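# Fold shut an open mailer box with two arms

## Task

Shut the open mailer box: fold both side flaps inward, then push the front flap down inside the front wall until its tabs lock. The box must rest flat on the table near its starting spot, with no other object from the table in contact with it, and it must stay closed on its own without the robot holding anything in place.

## Robot and tools

Robot: two arms, left_arm and right_arm, each with a two-finger gripper. The fingers point along the gripper's own +z axis and spread apart along its y axis. The reported end_effector_position is the point between the finger pads, a little short of the fingertips.

World frame (used in every result): origin on the table surface midway between the arms, +z up, +x out across the table, and left_arm sits on the +y side. The arm names do not match image left or right. Printed hand positions can be somewhat wrong, especially when an arm reaches far.

execute_actions takes "actions", a list holding at most one item, plus optional "pictures" (boolean; images are included by default). An empty list only reports the current state. A wait item is {"steps": n}, n up to 300 control steps of 1/30 s each, counted from the previous result. An action item is {"rows": [...], "steps": n} with 1 to 15 rows and n up to 15 (default 15). Each row drives one step; if rows run out, the final row repeats. If a call is rejected, nothing reaches the robot.

A row is a single flat list of 14 numbers covering both arms, each in [-1, 1]: dx, dy, dz, rx, ry, rz, opening for left_arm, then the same seven for right_arm. Always send all 14, even when one arm should not move. The first six numbers of an arm are an offset, not a pose: a target relative to that gripper's pose in the most recent result that showed it (before any such result in the scene, and for later calls within the same reply, relative to where the robot is when the action begins). The offset is expressed in the gripper's own axes, and every row is measured from that same base pose, not from the prior row. Scale: 1.0 equals 0.6 m for dx, dy, dz and 180 degrees for rotation; rx, ry, rz form one rotation vector. The opening number is absolute, not an offset: +1 is fully open (0.087 m), -1 is closed. All-zero offsets are not a pause; they pull the arm back to the base pose. To keep an arm still, send in the first call of a reply the offset returning it to the wanted pose, then zeros later, and keep its opening value.

move: "target" is one 14-number row laid out exactly as above (offsets from the last shown pose, gripper axes, same scale, openings absolute). "speed" is the top path speed in m/s, 0.002 to 0.5, default 0.25; rotation is capped at twice that in rad/s. Both grippers follow straight paths that finish together, lasting 0.5 to 10 s; longer ones are cut off at 10 s short of the goal. Paths do not avoid obstacles or the other arm, and the hand may lag, drift, or overshoot the speed, notably near full arm extension. The opening is sent when the move starts. The result adds a "move:" line giving how it ended (done, off_target, moving, held, fault) and which limits applied (paced = pose was clipped; held = a safety check blocked some steps, after which motion can jump fast), plus each gripper's distance from its goal. If only one arm is named, the other finished normally.

wait: "seconds" from 0 to 10; nothing new is commanded. zoom_image: "camera" (cam_head_left, cam_head_right, cam_high, cam_low, cam_left_wrist, cam_right_wrist) and "region" [x0, y0, x1, y1] in pixels, top-left origin, no larger than 504 by 504. finished_scene: pass the current scene number; it is final and reports success.

Control details: each step, the commanded pose is limited to within 70 mm and 16 degrees of the measured pose, and position wins over orientation when both cannot be met. After an action ends, an arm only continues to its last clipped pose, so a distant goal may need several actions; read the pose in the result and send the remainder. Joint friction may leave the hand up to about 31 mm off, and tiny commands may not move it. The simulation keeps running while you compose a reply. Results with nothing pending include a "Hand target" line per arm. "pose unreachable" and HELD mark steps the clearance check altered or blocked.

Gripping: grip_measured is the finger opening on the command scale (the last joint value is metres). To hold something, command an opening below grip_measured: about 0.02 lower for a firm grip, less for a light one. Readings may be off by about 1 mm. Pads push up to roughly 20 N; fast closing can squeeze harder. Held parts may occasionally be tugged.

Joint limits (rad): waist -2.618 to 3.054, shoulder 0 to 3.142, elbow 0 to 3.142, wrist pitch -1.571 to 1.571, wrist yaw -1.571 to 1.571, wrist roll -2.094 to 2.094.

Heat: holding loads warms motors; MOTOR HOT appears at 75 °C, 90 °C pauses that arm for 10 s, 100 °C makes it go limp and drop. These show as OVER-TEMPERATURE FAULT lines. Avoid long loaded holds.

Avoid: knocking anything off the table, letting the arms collide or shove each other, drops, slips, slamming, and pressing hard. Contact force rises with speed and with how far the target lies past the contact point, so approach the flaps slowly with modest overshoot. Cameras come with calibration data (intrinsics and world-to-camera transforms) that may be slightly off.

Each tool is called after ">>>" as name(argument=value, ...), one argument or row to a line, values as JSON.

## Session

>>> execute_actions(
  actions=[],
)

Scene clock: 0.00 s of 5140.00 s.
left_arm: end_effector_position=(+0.2631, +0.6275, +0.3126) grip_measured=+0.979 end_effector_quat_wxyz=(-0.367, +0.806, -0.463, +0.043) | right_arm: end_effector_position=(+0.2501, -0.0411, +0.3585) grip_measured=+1.000 end_effector_quat_wxyz=(+0.329, -0.318, +0.617, +0.640)
Joint positions: left_arm=[ 1.152  1.618  1.91  -1.106  0.034 -1.129  0.087] | right_arm=[ 0.529  1.403  1.188  0.293 -1.087  0.69   0.087]
Joint velocities: left_arm=[ 0.017 -0.012 -0.022 -0.066 -0.066  0.022  0.001] | right_arm=[ 0.002 -0.007  0.002 -0.022 -0.081  0.022  0.   ]
Motor temperatures (°C, as the motors report them): left_arm=[22 23 23 23 21 22] | right_arm=[21 21 23 23 22 22]
Hand target (left_arm): +0.263, +0.628, +0.313; -0.367, +0.806, -0.463, +0.043
Hand target (right_arm): +0.250, -0.041, +0.358; +0.329, -0.318, +0.617, +0.640

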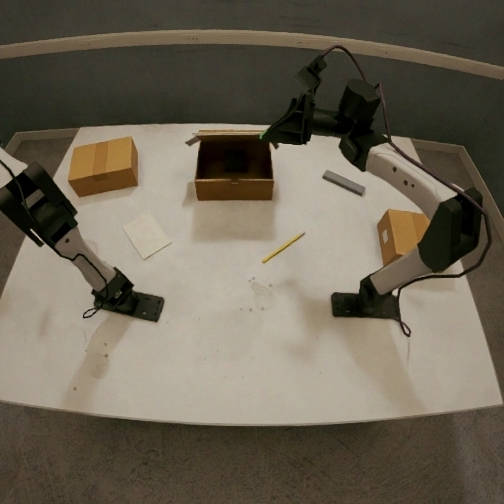

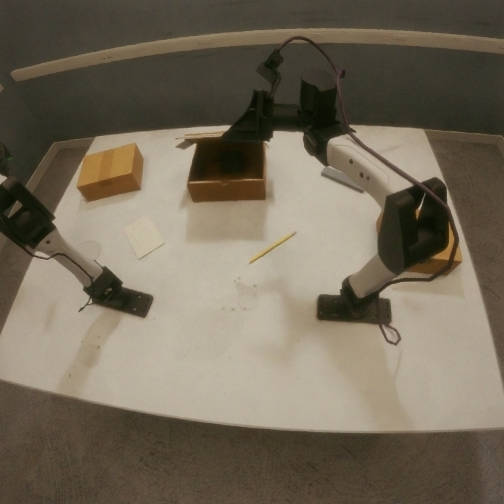

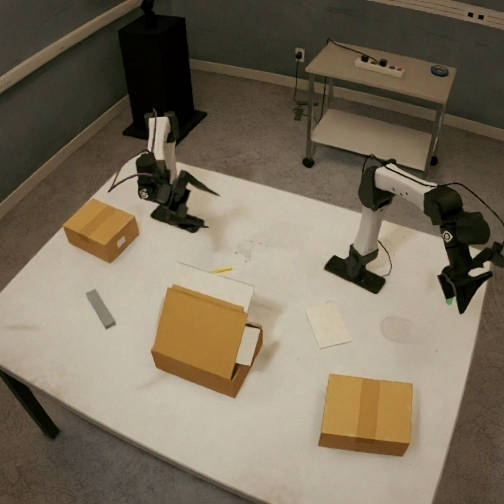

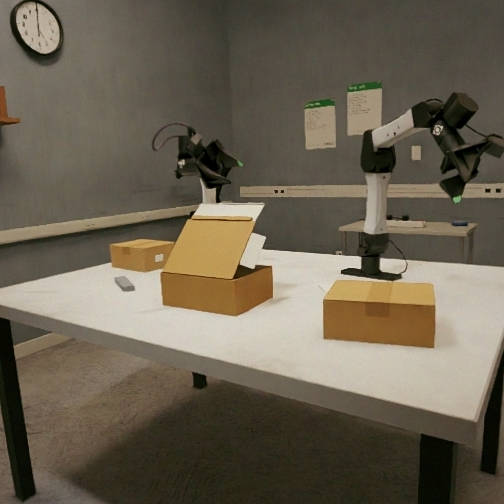

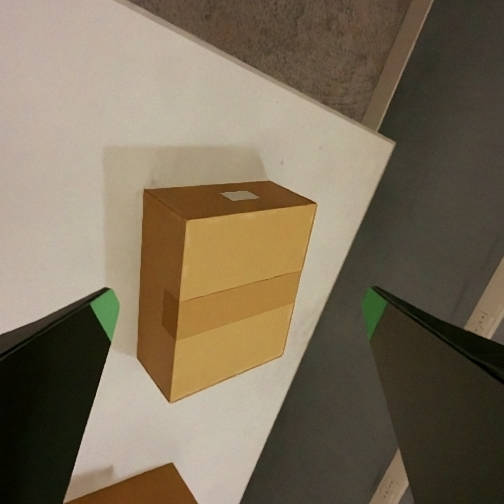

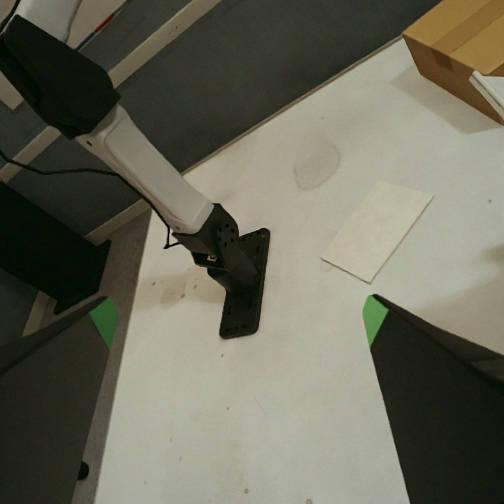

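>>> zoom_image(
  camera="cam_head_left",
  region=[160, 100, 320, 220],
)

>>> zoom_image(
  camera="cam_high",
  region=[130, 240, 290, 410],
)

>>> zoom_image(
  camera="cam_low",
  region=[140, 180, 300, 330],
)

Region (160, 100, 320, 220) of cam_head_left's 504x504 image, scaled by 3.150, with more detail than that image has; it fills the top 378 rows of this view, and the rest is white.

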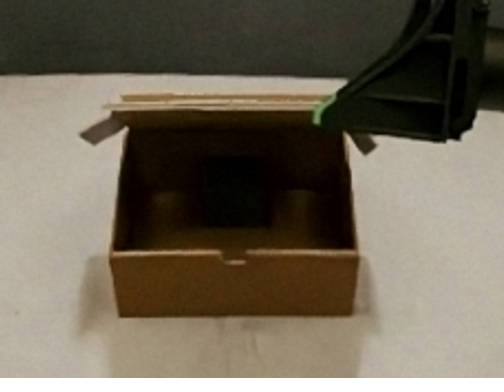

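Region (130, 240, 290, 410) of cam_high's 504x504 image, scaled by 2.965, with more detail than that image has; it fills the left 474 columns of this view, and the rest is white.

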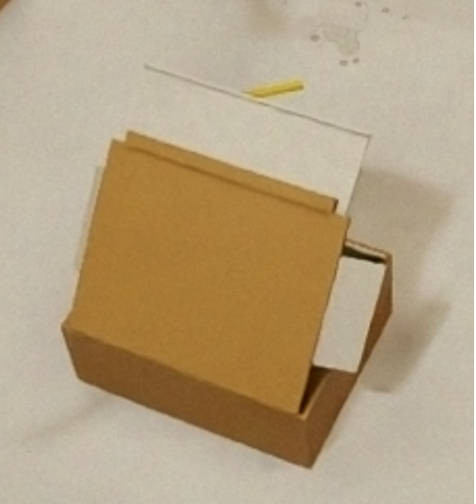

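Region (140, 180, 300, 330) of cam_low's 504x504 image, scaled by 3.150, with more detail than that image has; it fills the top 472 rows of this view, and the rest is white.

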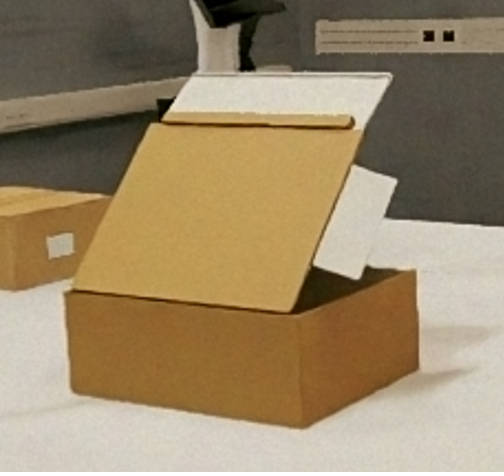

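>>> move(
  target=[0,0,0,-0.477,0.101,-0.327,0.4, 0,0,0,0.241,0.124,0.285,0.4],
  speed=0.4,
)

Scene clock: 25.97 s of 5140.00 s.
left_arm: end_effector_position=(+0.2677, +0.6286, +0.3221) grip_measured=+0.400 end_effector_quat_wxyz=(-0.026, +0.944, +0.005, +0.330) | right_arm: end_effector_position=(+0.2507, -0.0434, +0.3609) grip_measured=+0.400 end_effector_quat_wxyz=(+0.013, +0.005, +0.912, +0.410)
Joint positions: left_arm=[ 1.353  1.853  2.181 -1.551  0.591 -2.074  0.061] | right_arm=[ 0.624  1.957  2.524 -1.56  -0.655  0.792  0.061]
Joint velocities: left_arm=[ 0.002  0.012  0.012 -0.007  0.037 -0.037  0.001] | right_arm=[ 0.017 -0.017  0.007 -0.022 -0.066 -0.037 -0.   ]
Motor temperatures (°C, as the motors report them): left_arm=[22 27 26 26 21 22] | right_arm=[21 23 26 26 22 22]
Hand target (left_arm): +0.264, +0.627, +0.312; -0.003, +0.946, +0.019, +0.325
Hand target (right_arm): +0.250, -0.041, +0.361; +0.011, +0.008, +0.913, +0.407
Off the commanded pose (left_arm): 0.011 m, 61 deg; orientation clipped at the last step of the last action.
Off the commanded pose (right_arm): 0.003 m, 4 deg.
joint sent to its limit (left arm) — the command would take joint 4 (wrist pitch) past its lower limit and joint 6 (wrist roll) past its lower limit, so those joints were sent only as far as their limits.
joint sent to its limit (right arm) — the command would take joint 4 (wrist pitch) past its lower limit, so that joint was sent only as far as its limit.
After step 90, 18.50 s passed at rest.
move: off_target (left_arm, right_arm); limits=paced
camera_calibration (this result's frames):
cam_left_wrist: T_world_to_cam=[[-0.0232633, 0.998254, 0.0542864, -0.639306], [0.0103771, -0.054057, 0.998484, -0.27394], [0.999676, 0.0237914, -0.00910146, -0.138691], [0, 0, 0, 1]] pos_world=[0.126616, 0.626681, 0.306968]
cam_right_wrist: T_world_to_cam=[[0.00661975, -0.679541, -0.733607, 0.229087], [-0.669579, -0.547895, 0.501474, -0.0146071], [-0.742712, 0.487888, -0.458633, 0.512924], [0, 0, 0, 1]] pos_world=[0.369657, -0.102579, 0.410629]

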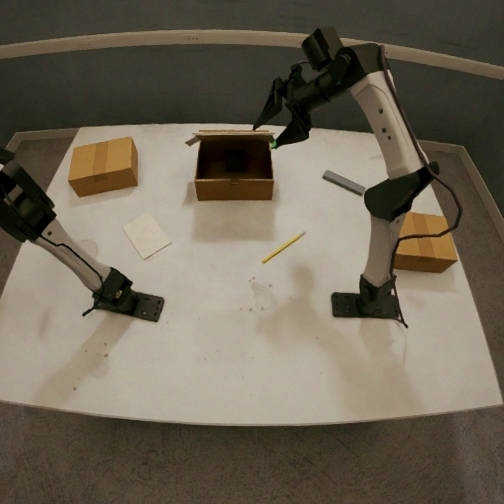

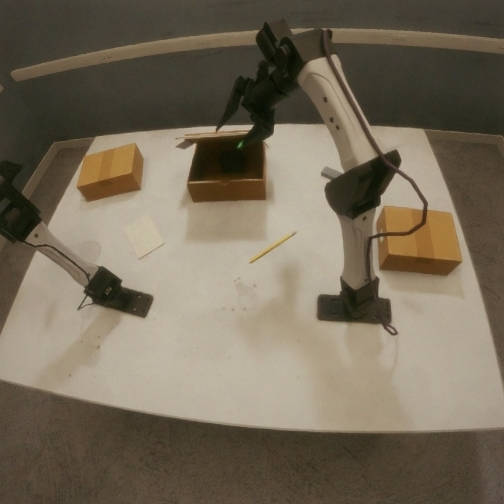

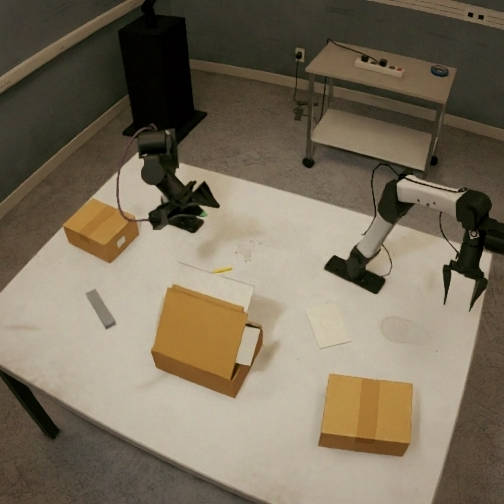

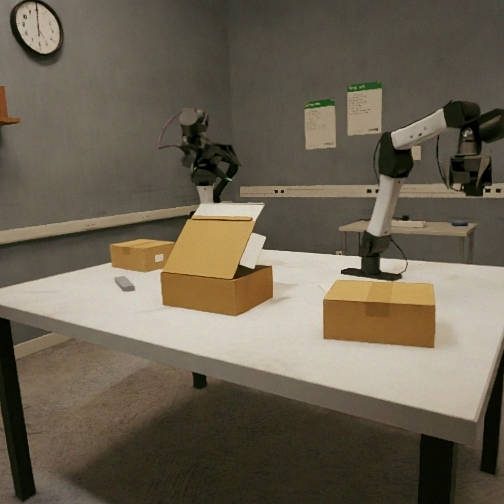

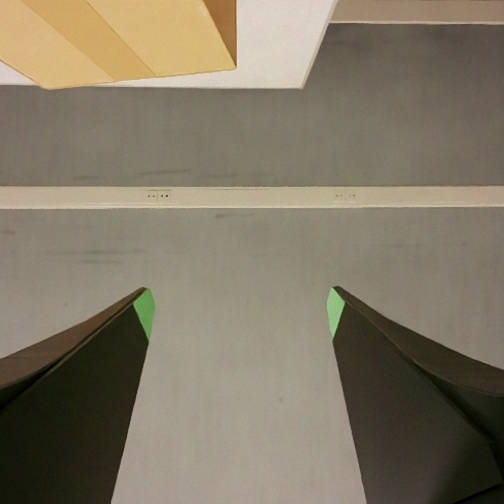

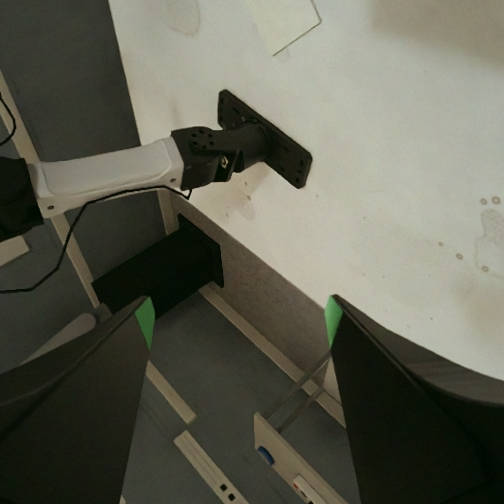

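>>> move(
  target=[0.235,0.55,0.187,0,0,0.6,0.4, -0.417,-0.315,-0.173,0,0,0,0.4],
  speed=0.4,
)

Scene clock: 32.57 s of 5140.00 s.
left_arm: end_effector_position=(+0.4592, +0.3093, +0.3224) grip_measured=+0.400 end_effector_quat_wxyz=(+0.291, -0.559, +0.751, -0.197) | right_arm: end_effector_position=(+0.4908, -0.2525, +0.2902) grip_measured=+0.400 end_effector_quat_wxyz=(+0.172, +0.104, +0.856, +0.477)
Joint positions: left_arm=[ 0.257  1.902  2.33  -1.281  0.03  -1.203  0.061] | right_arm=[-0.055  2.405  2.827 -1.419 -0.954  0.444  0.061]
Joint velocities: left_arm=[ 0.007 -0.007 -0.017 -0.007 -0.007  0.007 -0.001] | right_arm=[-0.027 -0.007 -0.007 -0.007 -0.095 -0.007 -0.001]
Motor temperatures (°C, as the motors report them): left_arm=[22 28 26 26 21 22] | right_arm=[21 24 26 26 22 22]
Hand target (left_arm): +0.458, +0.308, +0.314; +0.278, -0.560, +0.758, -0.186
Hand target (right_arm): +0.495, -0.253, +0.295; +0.185, +0.098, +0.851, +0.482
Off the commanded pose (left_arm): 0.016 m, 3 deg.
Off the commanded pose (right_arm): 0.008 m, 24 deg; orientation clipped at the last step of the last action.
elbow stopped short (right arm): the move would have taken joint 3 (elbow) straighter than the controller allows; a more bent joint 3 avoids this.
After step 90, 0.53 s passed at rest.
move: off_target (left_arm, right_arm); limits=paced
camera_calibration (this result's frames):
cam_left_wrist: T_world_to_cam=[[0.720868, -0.303572, 0.623052, -0.438514], [-0.645293, -0.621979, 0.443552, 0.362115], [0.252876, -0.721793, -0.644258, 0.455748], [0, 0, 0, 1]] pos_world=[0.434533, 0.421063, 0.40622]
cam_right_wrist: T_world_to_cam=[[-0.0158882, -0.541604, -0.840483, 0.110363], [-0.895251, -0.366638, 0.253184, 0.295625], [-0.445279, 0.756466, -0.479047, 0.688594], [0, 0, 0, 1]] pos_world=[0.573029, -0.352738, 0.34778]

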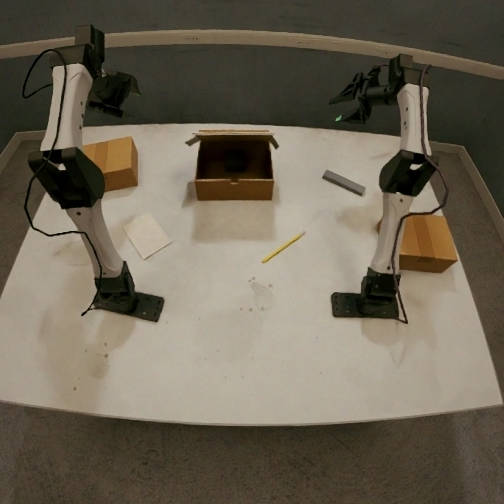

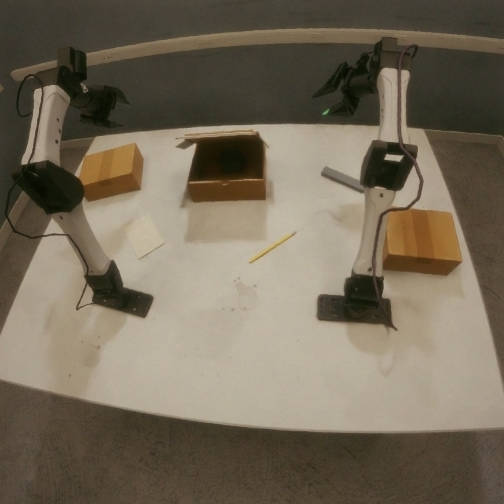

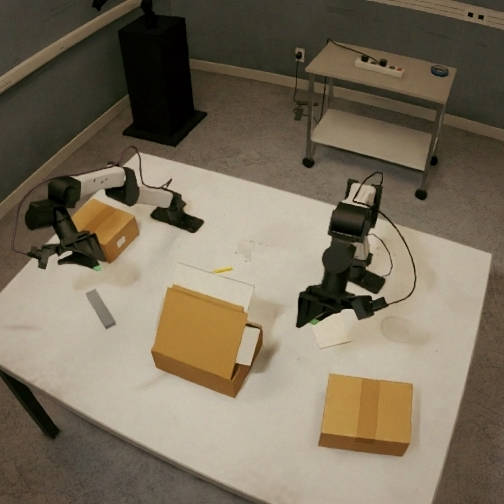

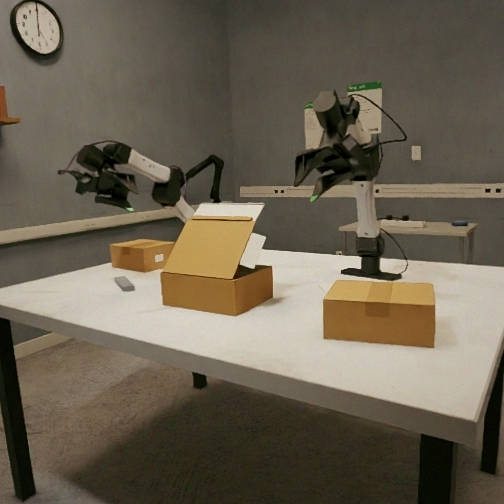

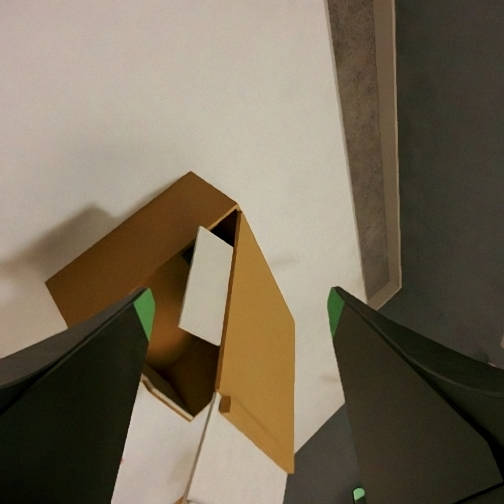

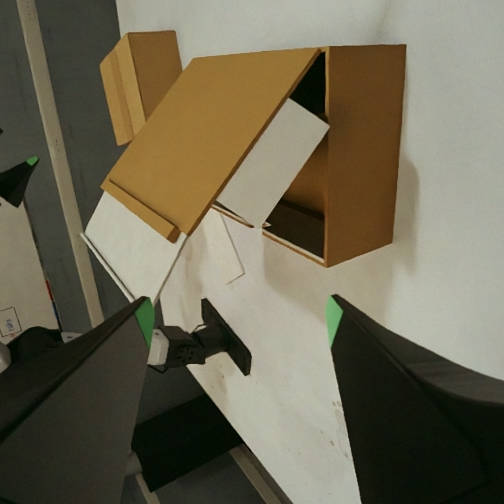

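>>> move(
  target=[0,0,0,0.151,0.1425,0.233,0.4, 0,0,0,0.0627,-0.076,-0.041,0.4],
  speed=0.4,
)

Scene clock: 42.37 s of 5140.00 s.
left_arm: end_effector_position=(+0.4593, +0.3070, +0.3288) grip_measured=+0.400 end_effector_quat_wxyz=(+0.311, -0.113, +0.872, -0.360) | right_arm: end_effector_position=(+0.4920, -0.2548, +0.2781) grip_measured=+0.400 end_effector_quat_wxyz=(+0.276, +0.123, +0.883, +0.360)
Joint positions: left_arm=[ 0.448  2.115  2.574 -1.346  0.786 -0.271  0.061] | right_arm=[ 0.013  2.025  2.198 -0.986 -0.626  0.501  0.061]
Joint velocities: left_arm=[-0.017  0.007  0.002 -0.066  0.022 -0.051 -0.   ] | right_arm=[-0.017 -0.012 -0.002 -0.022  0.051 -0.081 -0.001]
Motor temperatures (°C, as the motors report them): left_arm=[22 29 27 26 21 22] | right_arm=[21 27 27 26 22 22]
Hand target (left_arm): +0.459, +0.309, +0.322; +0.298, -0.120, +0.875, -0.362
Hand target (right_arm): +0.490, -0.252, +0.288; +0.290, +0.120, +0.878, +0.361
Off the commanded pose (left_arm): 0.007 m, 2 deg.
Off the commanded pose (right_arm): 0.012 m, 2 deg.
After step 90, 4.50 s passed at rest.
move: off_target (right_arm)
camera_calibration (this result's frames):
cam_left_wrist: T_world_to_cam=[[-0.0345603, -0.716632, 0.696594, 0.00634932], [-0.976647, 0.17211, 0.128606, 0.369968], [-0.212055, -0.675882, -0.705845, 0.677899], [0, 0, 0, 1]] pos_world=[0.505299, 0.399054, 0.426488]
cam_right_wrist: T_world_to_cam=[[-0.0257559, -0.724542, -0.688749, 0.0150848], [-0.967763, -0.154602, 0.198827, 0.403742], [-0.250541, 0.671667, -0.697204, 0.628338], [0, 0, 0, 1]] pos_world=[0.54854, -0.348684, 0.368194]

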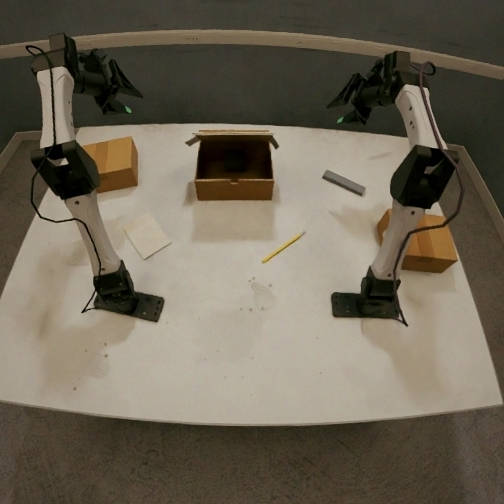

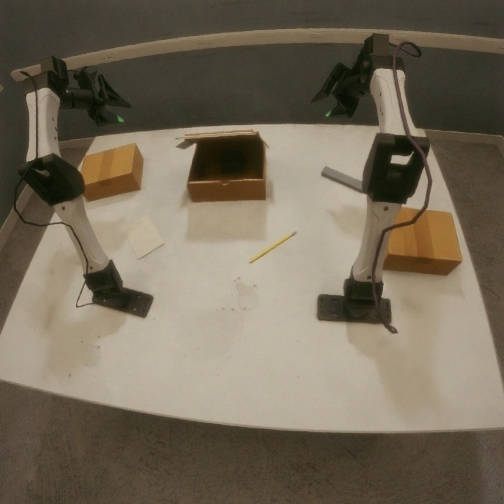

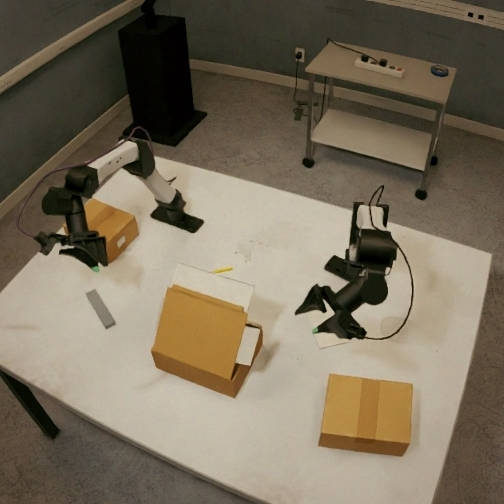

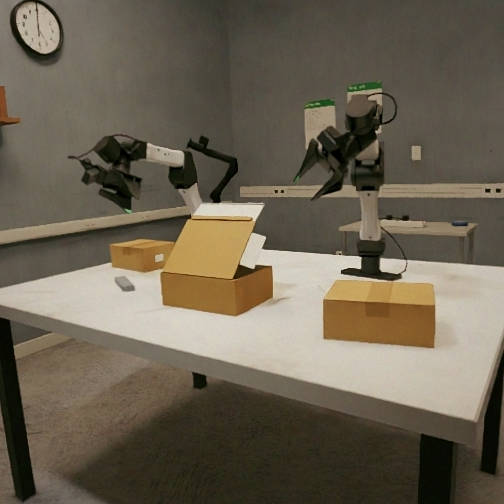

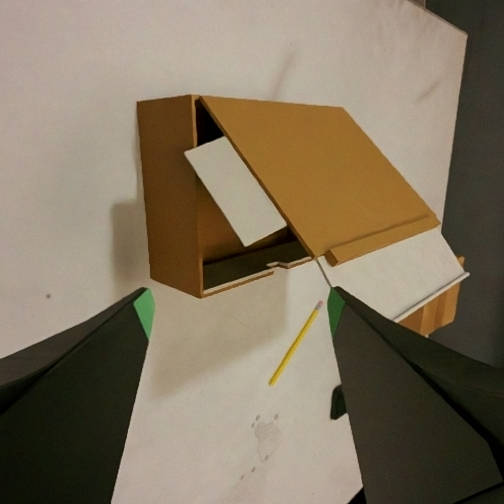

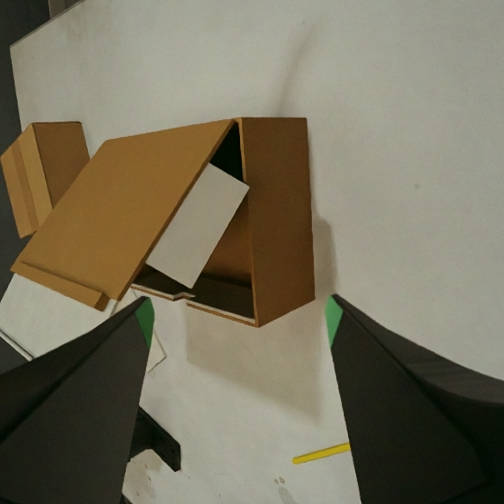

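>>> move(
  target=[0.149,-0.027,0.258,0,0,0,0.4, 0.145,0.067,0.161,0,0,0,0.4],
  speed=0.25,
)

Scene clock: 47.40 s of 5140.00 s.
left_arm: end_effector_position=(+0.4888, +0.1706, +0.2243) grip_measured=+0.400 end_effector_quat_wxyz=(+0.316, -0.107, +0.869, -0.366) | right_arm: end_effector_position=(+0.4785, -0.1341, +0.2030) grip_measured=+0.400 end_effector_quat_wxyz=(+0.260, +0.120, +0.890, +0.354)
Joint positions: left_arm=[ 0.108  1.886  1.722 -0.516  0.559 -0.577  0.061] | right_arm=[ 0.303  1.948  1.778 -0.569 -0.421  0.714  0.061]
Joint velocities: left_arm=[-0.017  0.002  0.022  0.066 -0.066 -0.037 -0.   ] | right_arm=[ 0.002 -0.002 -0.012 -0.037  0.022 -0.022 -0.002]
Motor temperatures (°C, as the motors report them): left_arm=[22 30 28 26 21 22] | right_arm=[21 29 27 27 22 22]
Hand target (left_arm): +0.487, +0.172, +0.217; +0.310, -0.114, +0.871, -0.363
Hand target (right_arm): +0.478, -0.136, +0.214; +0.275, +0.122, +0.884, +0.358
Off the commanded pose (left_arm): 0.011 m, 1 deg.
Off the commanded pose (right_arm): 0.012 m, 2 deg.
After step 90, 0.50 s passed at rest.
move: off_target (left_arm, right_arm)
camera_calibration (this result's frames):
cam_left_wrist: T_world_to_cam=[[-0.054134, -0.709916, 0.702203, -0.0104417], [-0.976517, 0.184498, 0.111244, 0.437355], [-0.208529, -0.679691, -0.703233, 0.516528], [0, 0, 0, 1]] pos_world=[0.53423, 0.262975, 0.321919]
cam_right_wrist: T_world_to_cam=[[-0.0365133, -0.734605, -0.677512, 0.0519522], [-0.958597, -0.165849, 0.231486, 0.41172], [-0.282416, 0.657913, -0.698134, 0.505137], [0, 0, 0, 1]] pos_world=[0.539229, -0.225889, 0.292544]

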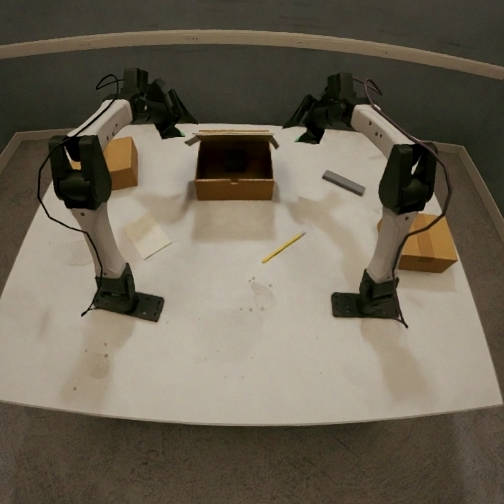

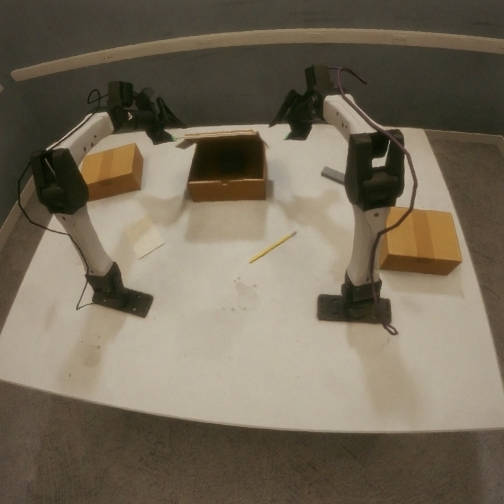

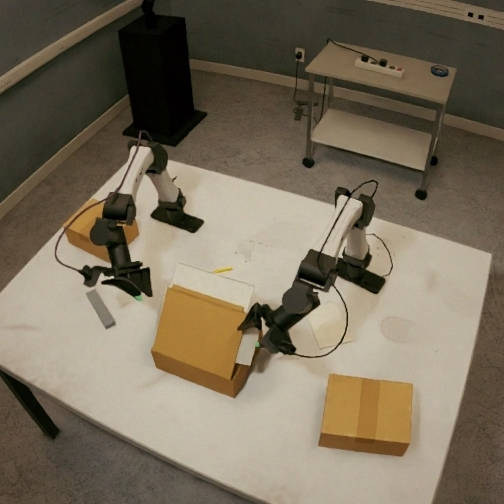

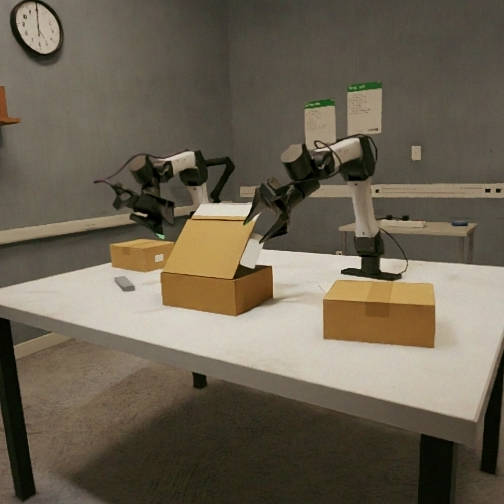

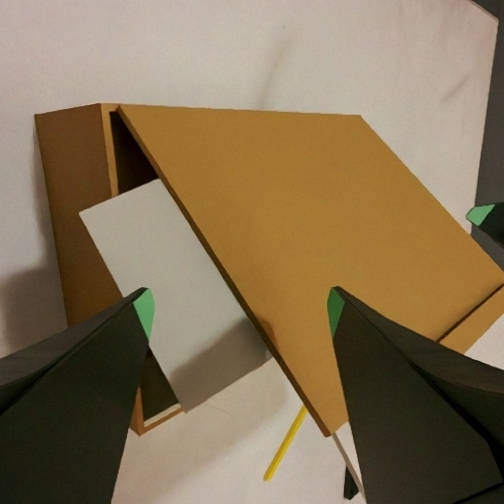

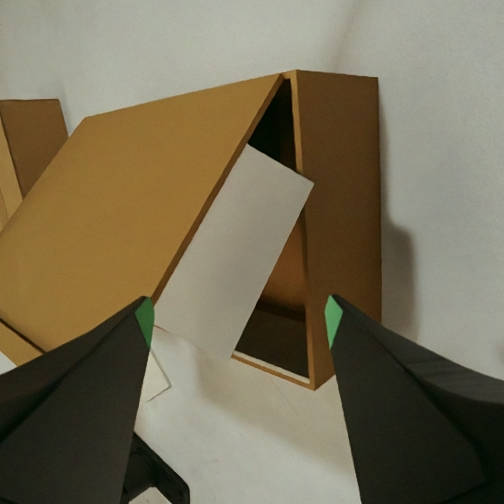

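>>> move(
  target=[0.088,0.03,0.118,0,0,0,0.4, 0.067,0.048,0.122,0,0,0,0.4],
  speed=0.08,
)

Scene clock: 53.00 s of 5140.00 s.
left_arm: end_effector_position=(+0.4947, +0.1313, +0.1641) grip_measured=+0.400 end_effector_quat_wxyz=(+0.326, -0.110, +0.866, -0.363) | right_arm: end_effector_position=(+0.4785, -0.0617, +0.1548) grip_measured=+0.400 end_effector_quat_wxyz=(+0.245, +0.120, +0.898, +0.344)
Joint positions: left_arm=[ 0.01   1.914  1.505 -0.217  0.466 -0.651  0.061] | right_arm=[ 0.459  2.07   1.778 -0.448 -0.307  0.815  0.061]
Joint velocities: left_arm=[-0.007  0.012  0.012  0.022 -0.007 -0.095 -0.   ] | right_arm=[-0.012 -0.012 -0.007  0.007  0.022 -0.066  0.001]
Motor temperatures (°C, as the motors report them): left_arm=[22 31 28 27 21 22] | right_arm=[21 30 27 27 22 22]
Hand target (left_arm): +0.492, +0.121, +0.150; +0.315, -0.107, +0.869, -0.367
Hand target (right_arm): +0.487, -0.057, +0.163; +0.260, +0.120, +0.891, +0.353
Off the commanded pose (left_arm): 0.018 m, 1 deg.
Off the commanded pose (right_arm): 0.012 m, 2 deg.
After step 90, 1.00 s passed at rest.
move: off_target (left_arm, right_arm)
camera_calibration (this result's frames):
cam_left_wrist: T_world_to_cam=[[-0.0554513, -0.713303, 0.698659, 0.00594237], [-0.981003, 0.169201, 0.094887, 0.464023], [-0.185897, -0.680125, -0.709135, 0.438546], [0, 0, 0, 1]] pos_world=[0.537062, 0.223992, 0.262807]
cam_right_wrist: T_world_to_cam=[[-0.0515146, -0.747681, -0.662057, 0.076416], [-0.949302, -0.1692, 0.264948, 0.425047], [-0.310116, 0.64214, -0.701059, 0.43658], [0, 0, 0, 1]] pos_world=[0.542825, -0.151293, 0.244045]

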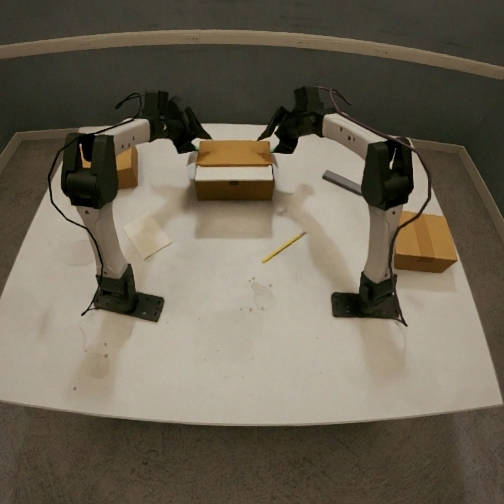

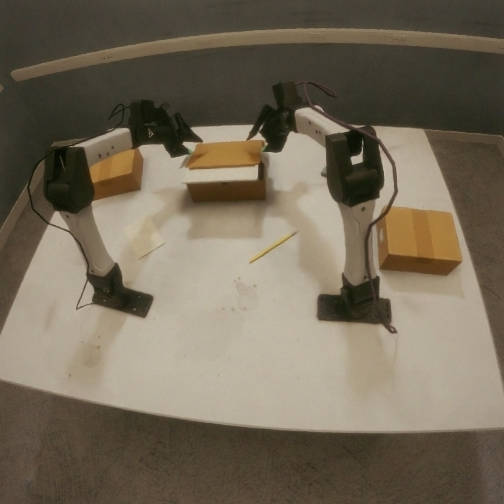

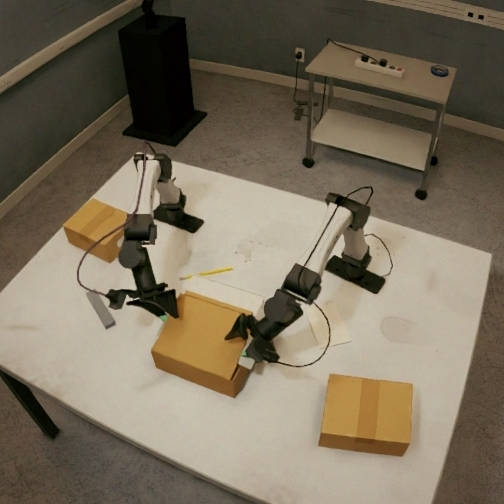

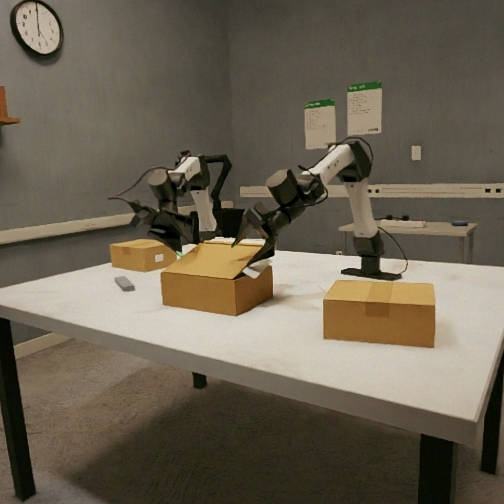

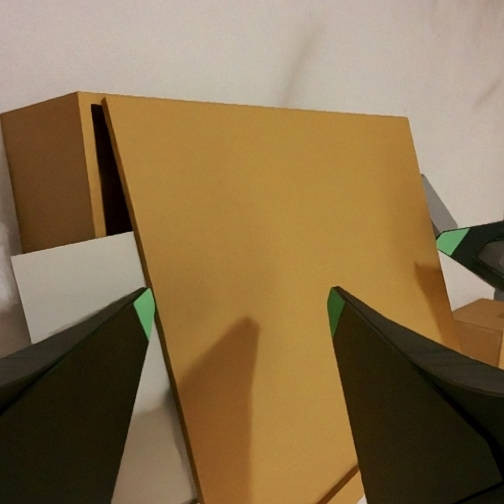

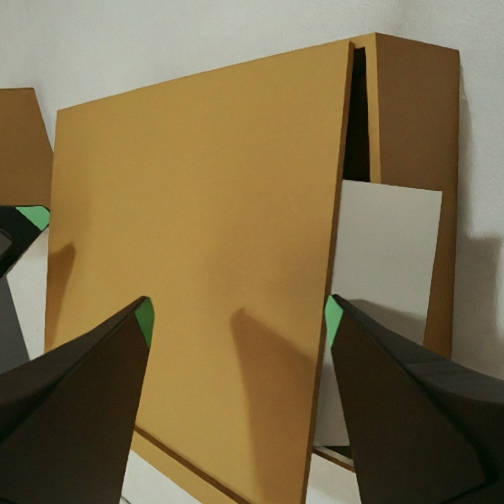

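>>> move(
  target=[-0.12,0.03,-0.16,0,0,0,-1, -0.12,-0.03,-0.16,0,0,0,-1],
  speed=0.1,
)

Scene clock: 58.03 s of 5140.00 s.
left_arm: end_effector_position=(+0.4899, +0.2269, +0.2373) grip_measured=-1.000 end_effector_quat_wxyz=(+0.336, -0.106, +0.864, -0.361) | right_arm: end_effector_position=(+0.4888, -0.1556, +0.2140) grip_measured=-0.985 end_effector_quat_wxyz=(+0.234, +0.129, +0.902, +0.339)
Joint positions: left_arm=[ 0.239  1.873  1.754 -0.576  0.64  -0.481  0.   ] | right_arm=[ 0.252  2.038  1.993 -0.777 -0.45   0.67   0.001]
Joint velocities: left_arm=[ 0.012 -0.012 -0.012 -0.081 -0.037  0.022  0.   ] | right_arm=[ 0.002 -0.012  0.007 -0.037 -0.007 -0.007 -0.   ]
Motor temperatures (°C, as the motors report them): left_arm=[22 32 28 28 21 22] | right_arm=[21 31 28 27 22 22]
Hand target (left_arm): +0.488, +0.229, +0.236; +0.328, -0.109, +0.866, -0.361
Hand target (right_arm): +0.487, -0.156, +0.230; +0.246, +0.120, +0.898, +0.345
Off the commanded pose (left_arm): 0.002 m, 1 deg.
Off the commanded pose (right_arm): 0.016 m, 2 deg.
After step 90, 0.23 s passed at rest.
move: off_target (right_arm)
camera_calibration (this result's frames):
cam_left_wrist: T_world_to_cam=[[-0.0680771, -0.718025, 0.69268, 0.031326], [-0.98325, 0.165943, 0.0753806, 0.442618], [-0.169071, -0.675946, -0.717295, 0.547319], [0, 0, 0, 1]] pos_world=[0.529873, 0.319001, 0.337525]
cam_right_wrist: T_world_to_cam=[[-0.0789036, -0.749997, -0.656718, 0.0578788], [-0.942964, -0.157567, 0.293243, 0.39592], [-0.323408, 0.6424, -0.694788, 0.546757], [0, 0, 0, 1]] pos_world=[0.554732, -0.245444, 0.301789]

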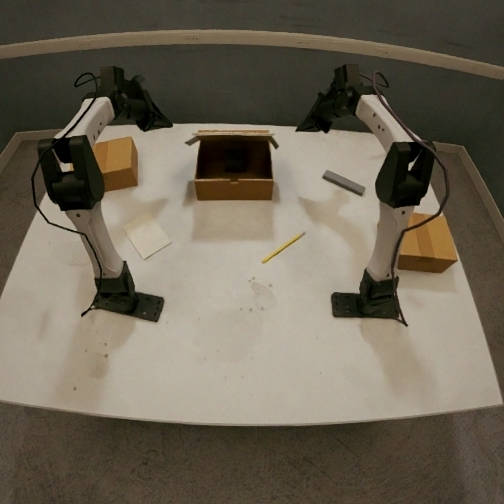

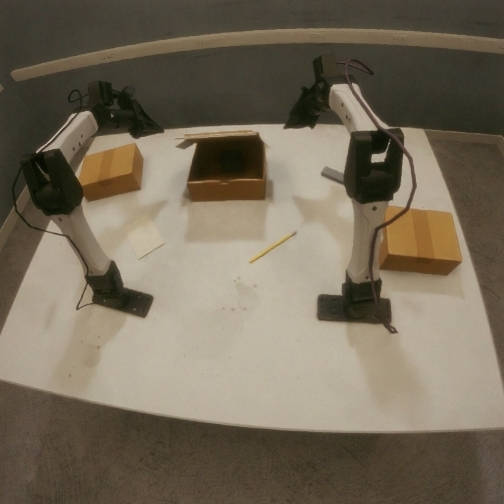

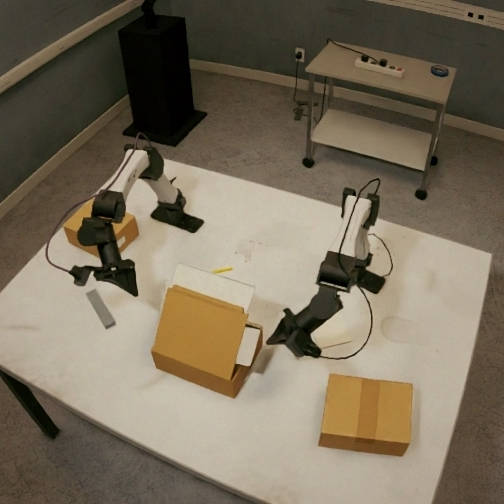

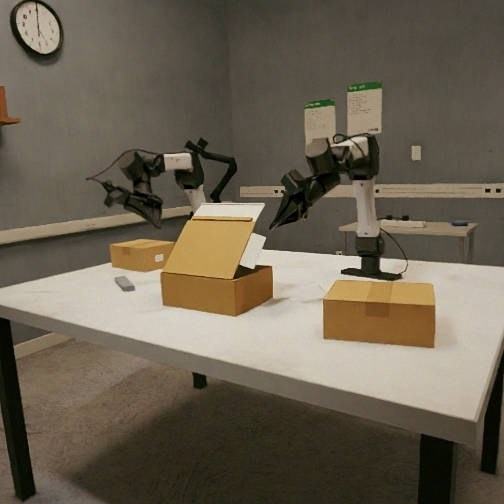

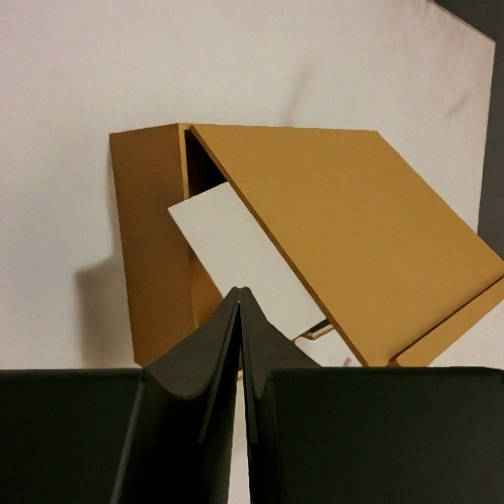

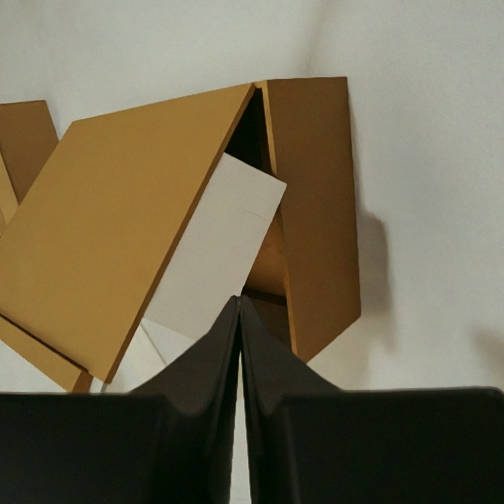

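>>> move(
  target=[0.213,0.067,-0.077,-0.1465,-0.1717,0.2008,1, 0.197,-0.04,-0.098,0.127,-0.243,-0.2065,1],
  speed=0.3,
)

Scene clock: 69.80 s of 5140.00 s.
left_arm: end_effector_position=(+0.3708, +0.2242, +0.1795) grip_measured=+0.979 end_effector_quat_wxyz=(+0.608, -0.008, +0.794, -0.004) | right_arm: end_effector_position=(+0.3596, -0.1577, +0.1874) grip_measured=+1.000 end_effector_quat_wxyz=(+0.597, -0.006, +0.802, -0.010)
Joint positions: left_arm=[-0.228  1.163  0.644  0.233 -0.384 -0.126  0.087] | right_arm=[0.848 1.383 0.88  0.093 0.768 0.269 0.087]
Joint velocities: left_arm=[-0.007 -0.007 -0.002  0.081  0.037  0.007 -0.001] | right_arm=[ 0.007 -0.002 -0.012 -0.037  0.051 -0.007  0.   ]
Motor temperatures (°C, as the motors report them): left_arm=[22 33 29 28 21 22] | right_arm=[21 32 29 27 22 22]
Hand target (left_arm): +0.366, +0.224, +0.172; +0.604, -0.002, +0.797, -0.001
Hand target (right_arm): +0.357, -0.159, +0.194; +0.607, -0.003, +0.795, -0.006
Off the commanded pose (left_arm): 0.012 m, 1 deg.
Off the commanded pose (right_arm): 0.011 m, 2 deg.
After step 90, 6.20 s passed at rest.
move: off_target (left_arm, right_arm)
camera_calibration (this result's frames):
cam_left_wrist: T_world_to_cam=[[0.00120116, -0.999951, 0.00984426, 0.221431], [-0.913849, -0.00509491, -0.406022, 0.429335], [0.406052, -0.00850847, -0.91381, 0.156314], [0, 0, 0, 1]] pos_world=[0.32861, 0.224937, 0.314981]
cam_right_wrist: T_world_to_cam=[[-0.0194903, -0.999202, 0.0348516, -0.161629], [-0.915652, 0.00384061, -0.401955, 0.427487], [0.4015, -0.0397461, -0.914996, 0.160875], [0, 0, 0, 1]] pos_world=[0.323688, -0.156748, 0.324663]

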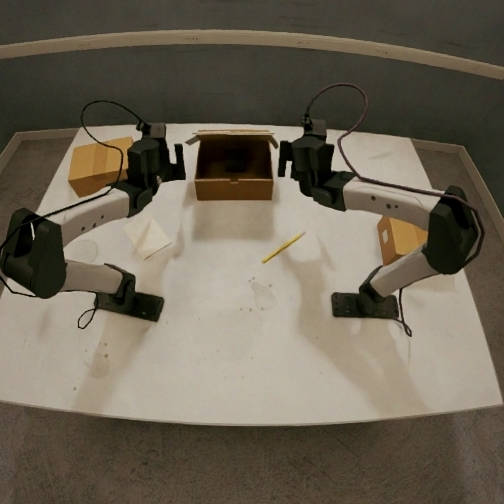

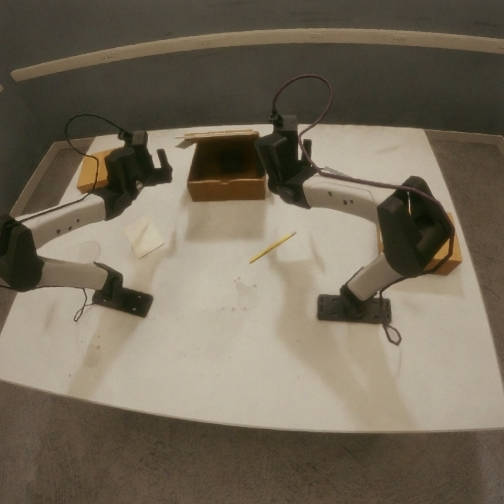

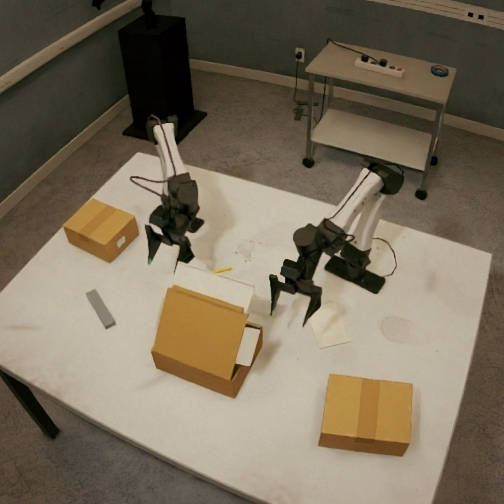

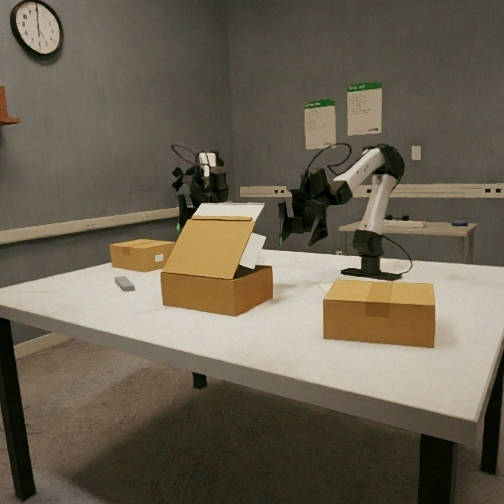

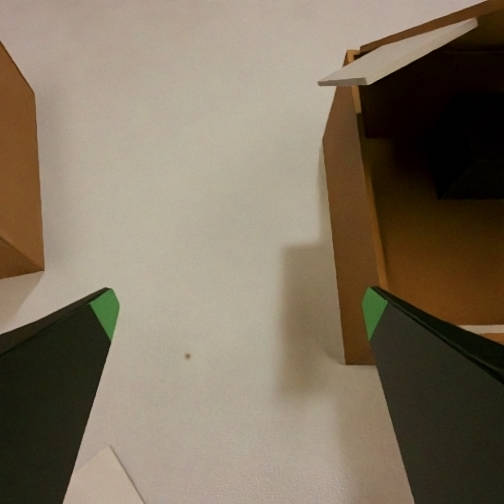

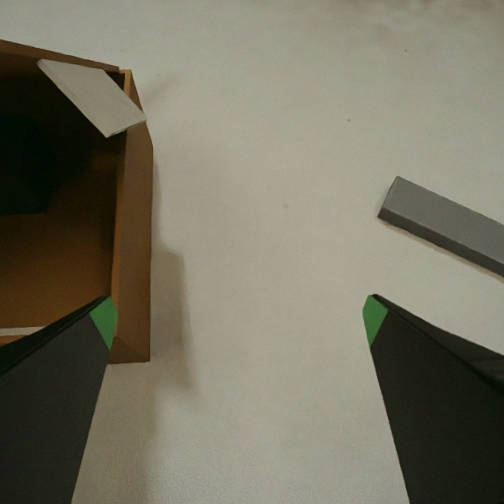

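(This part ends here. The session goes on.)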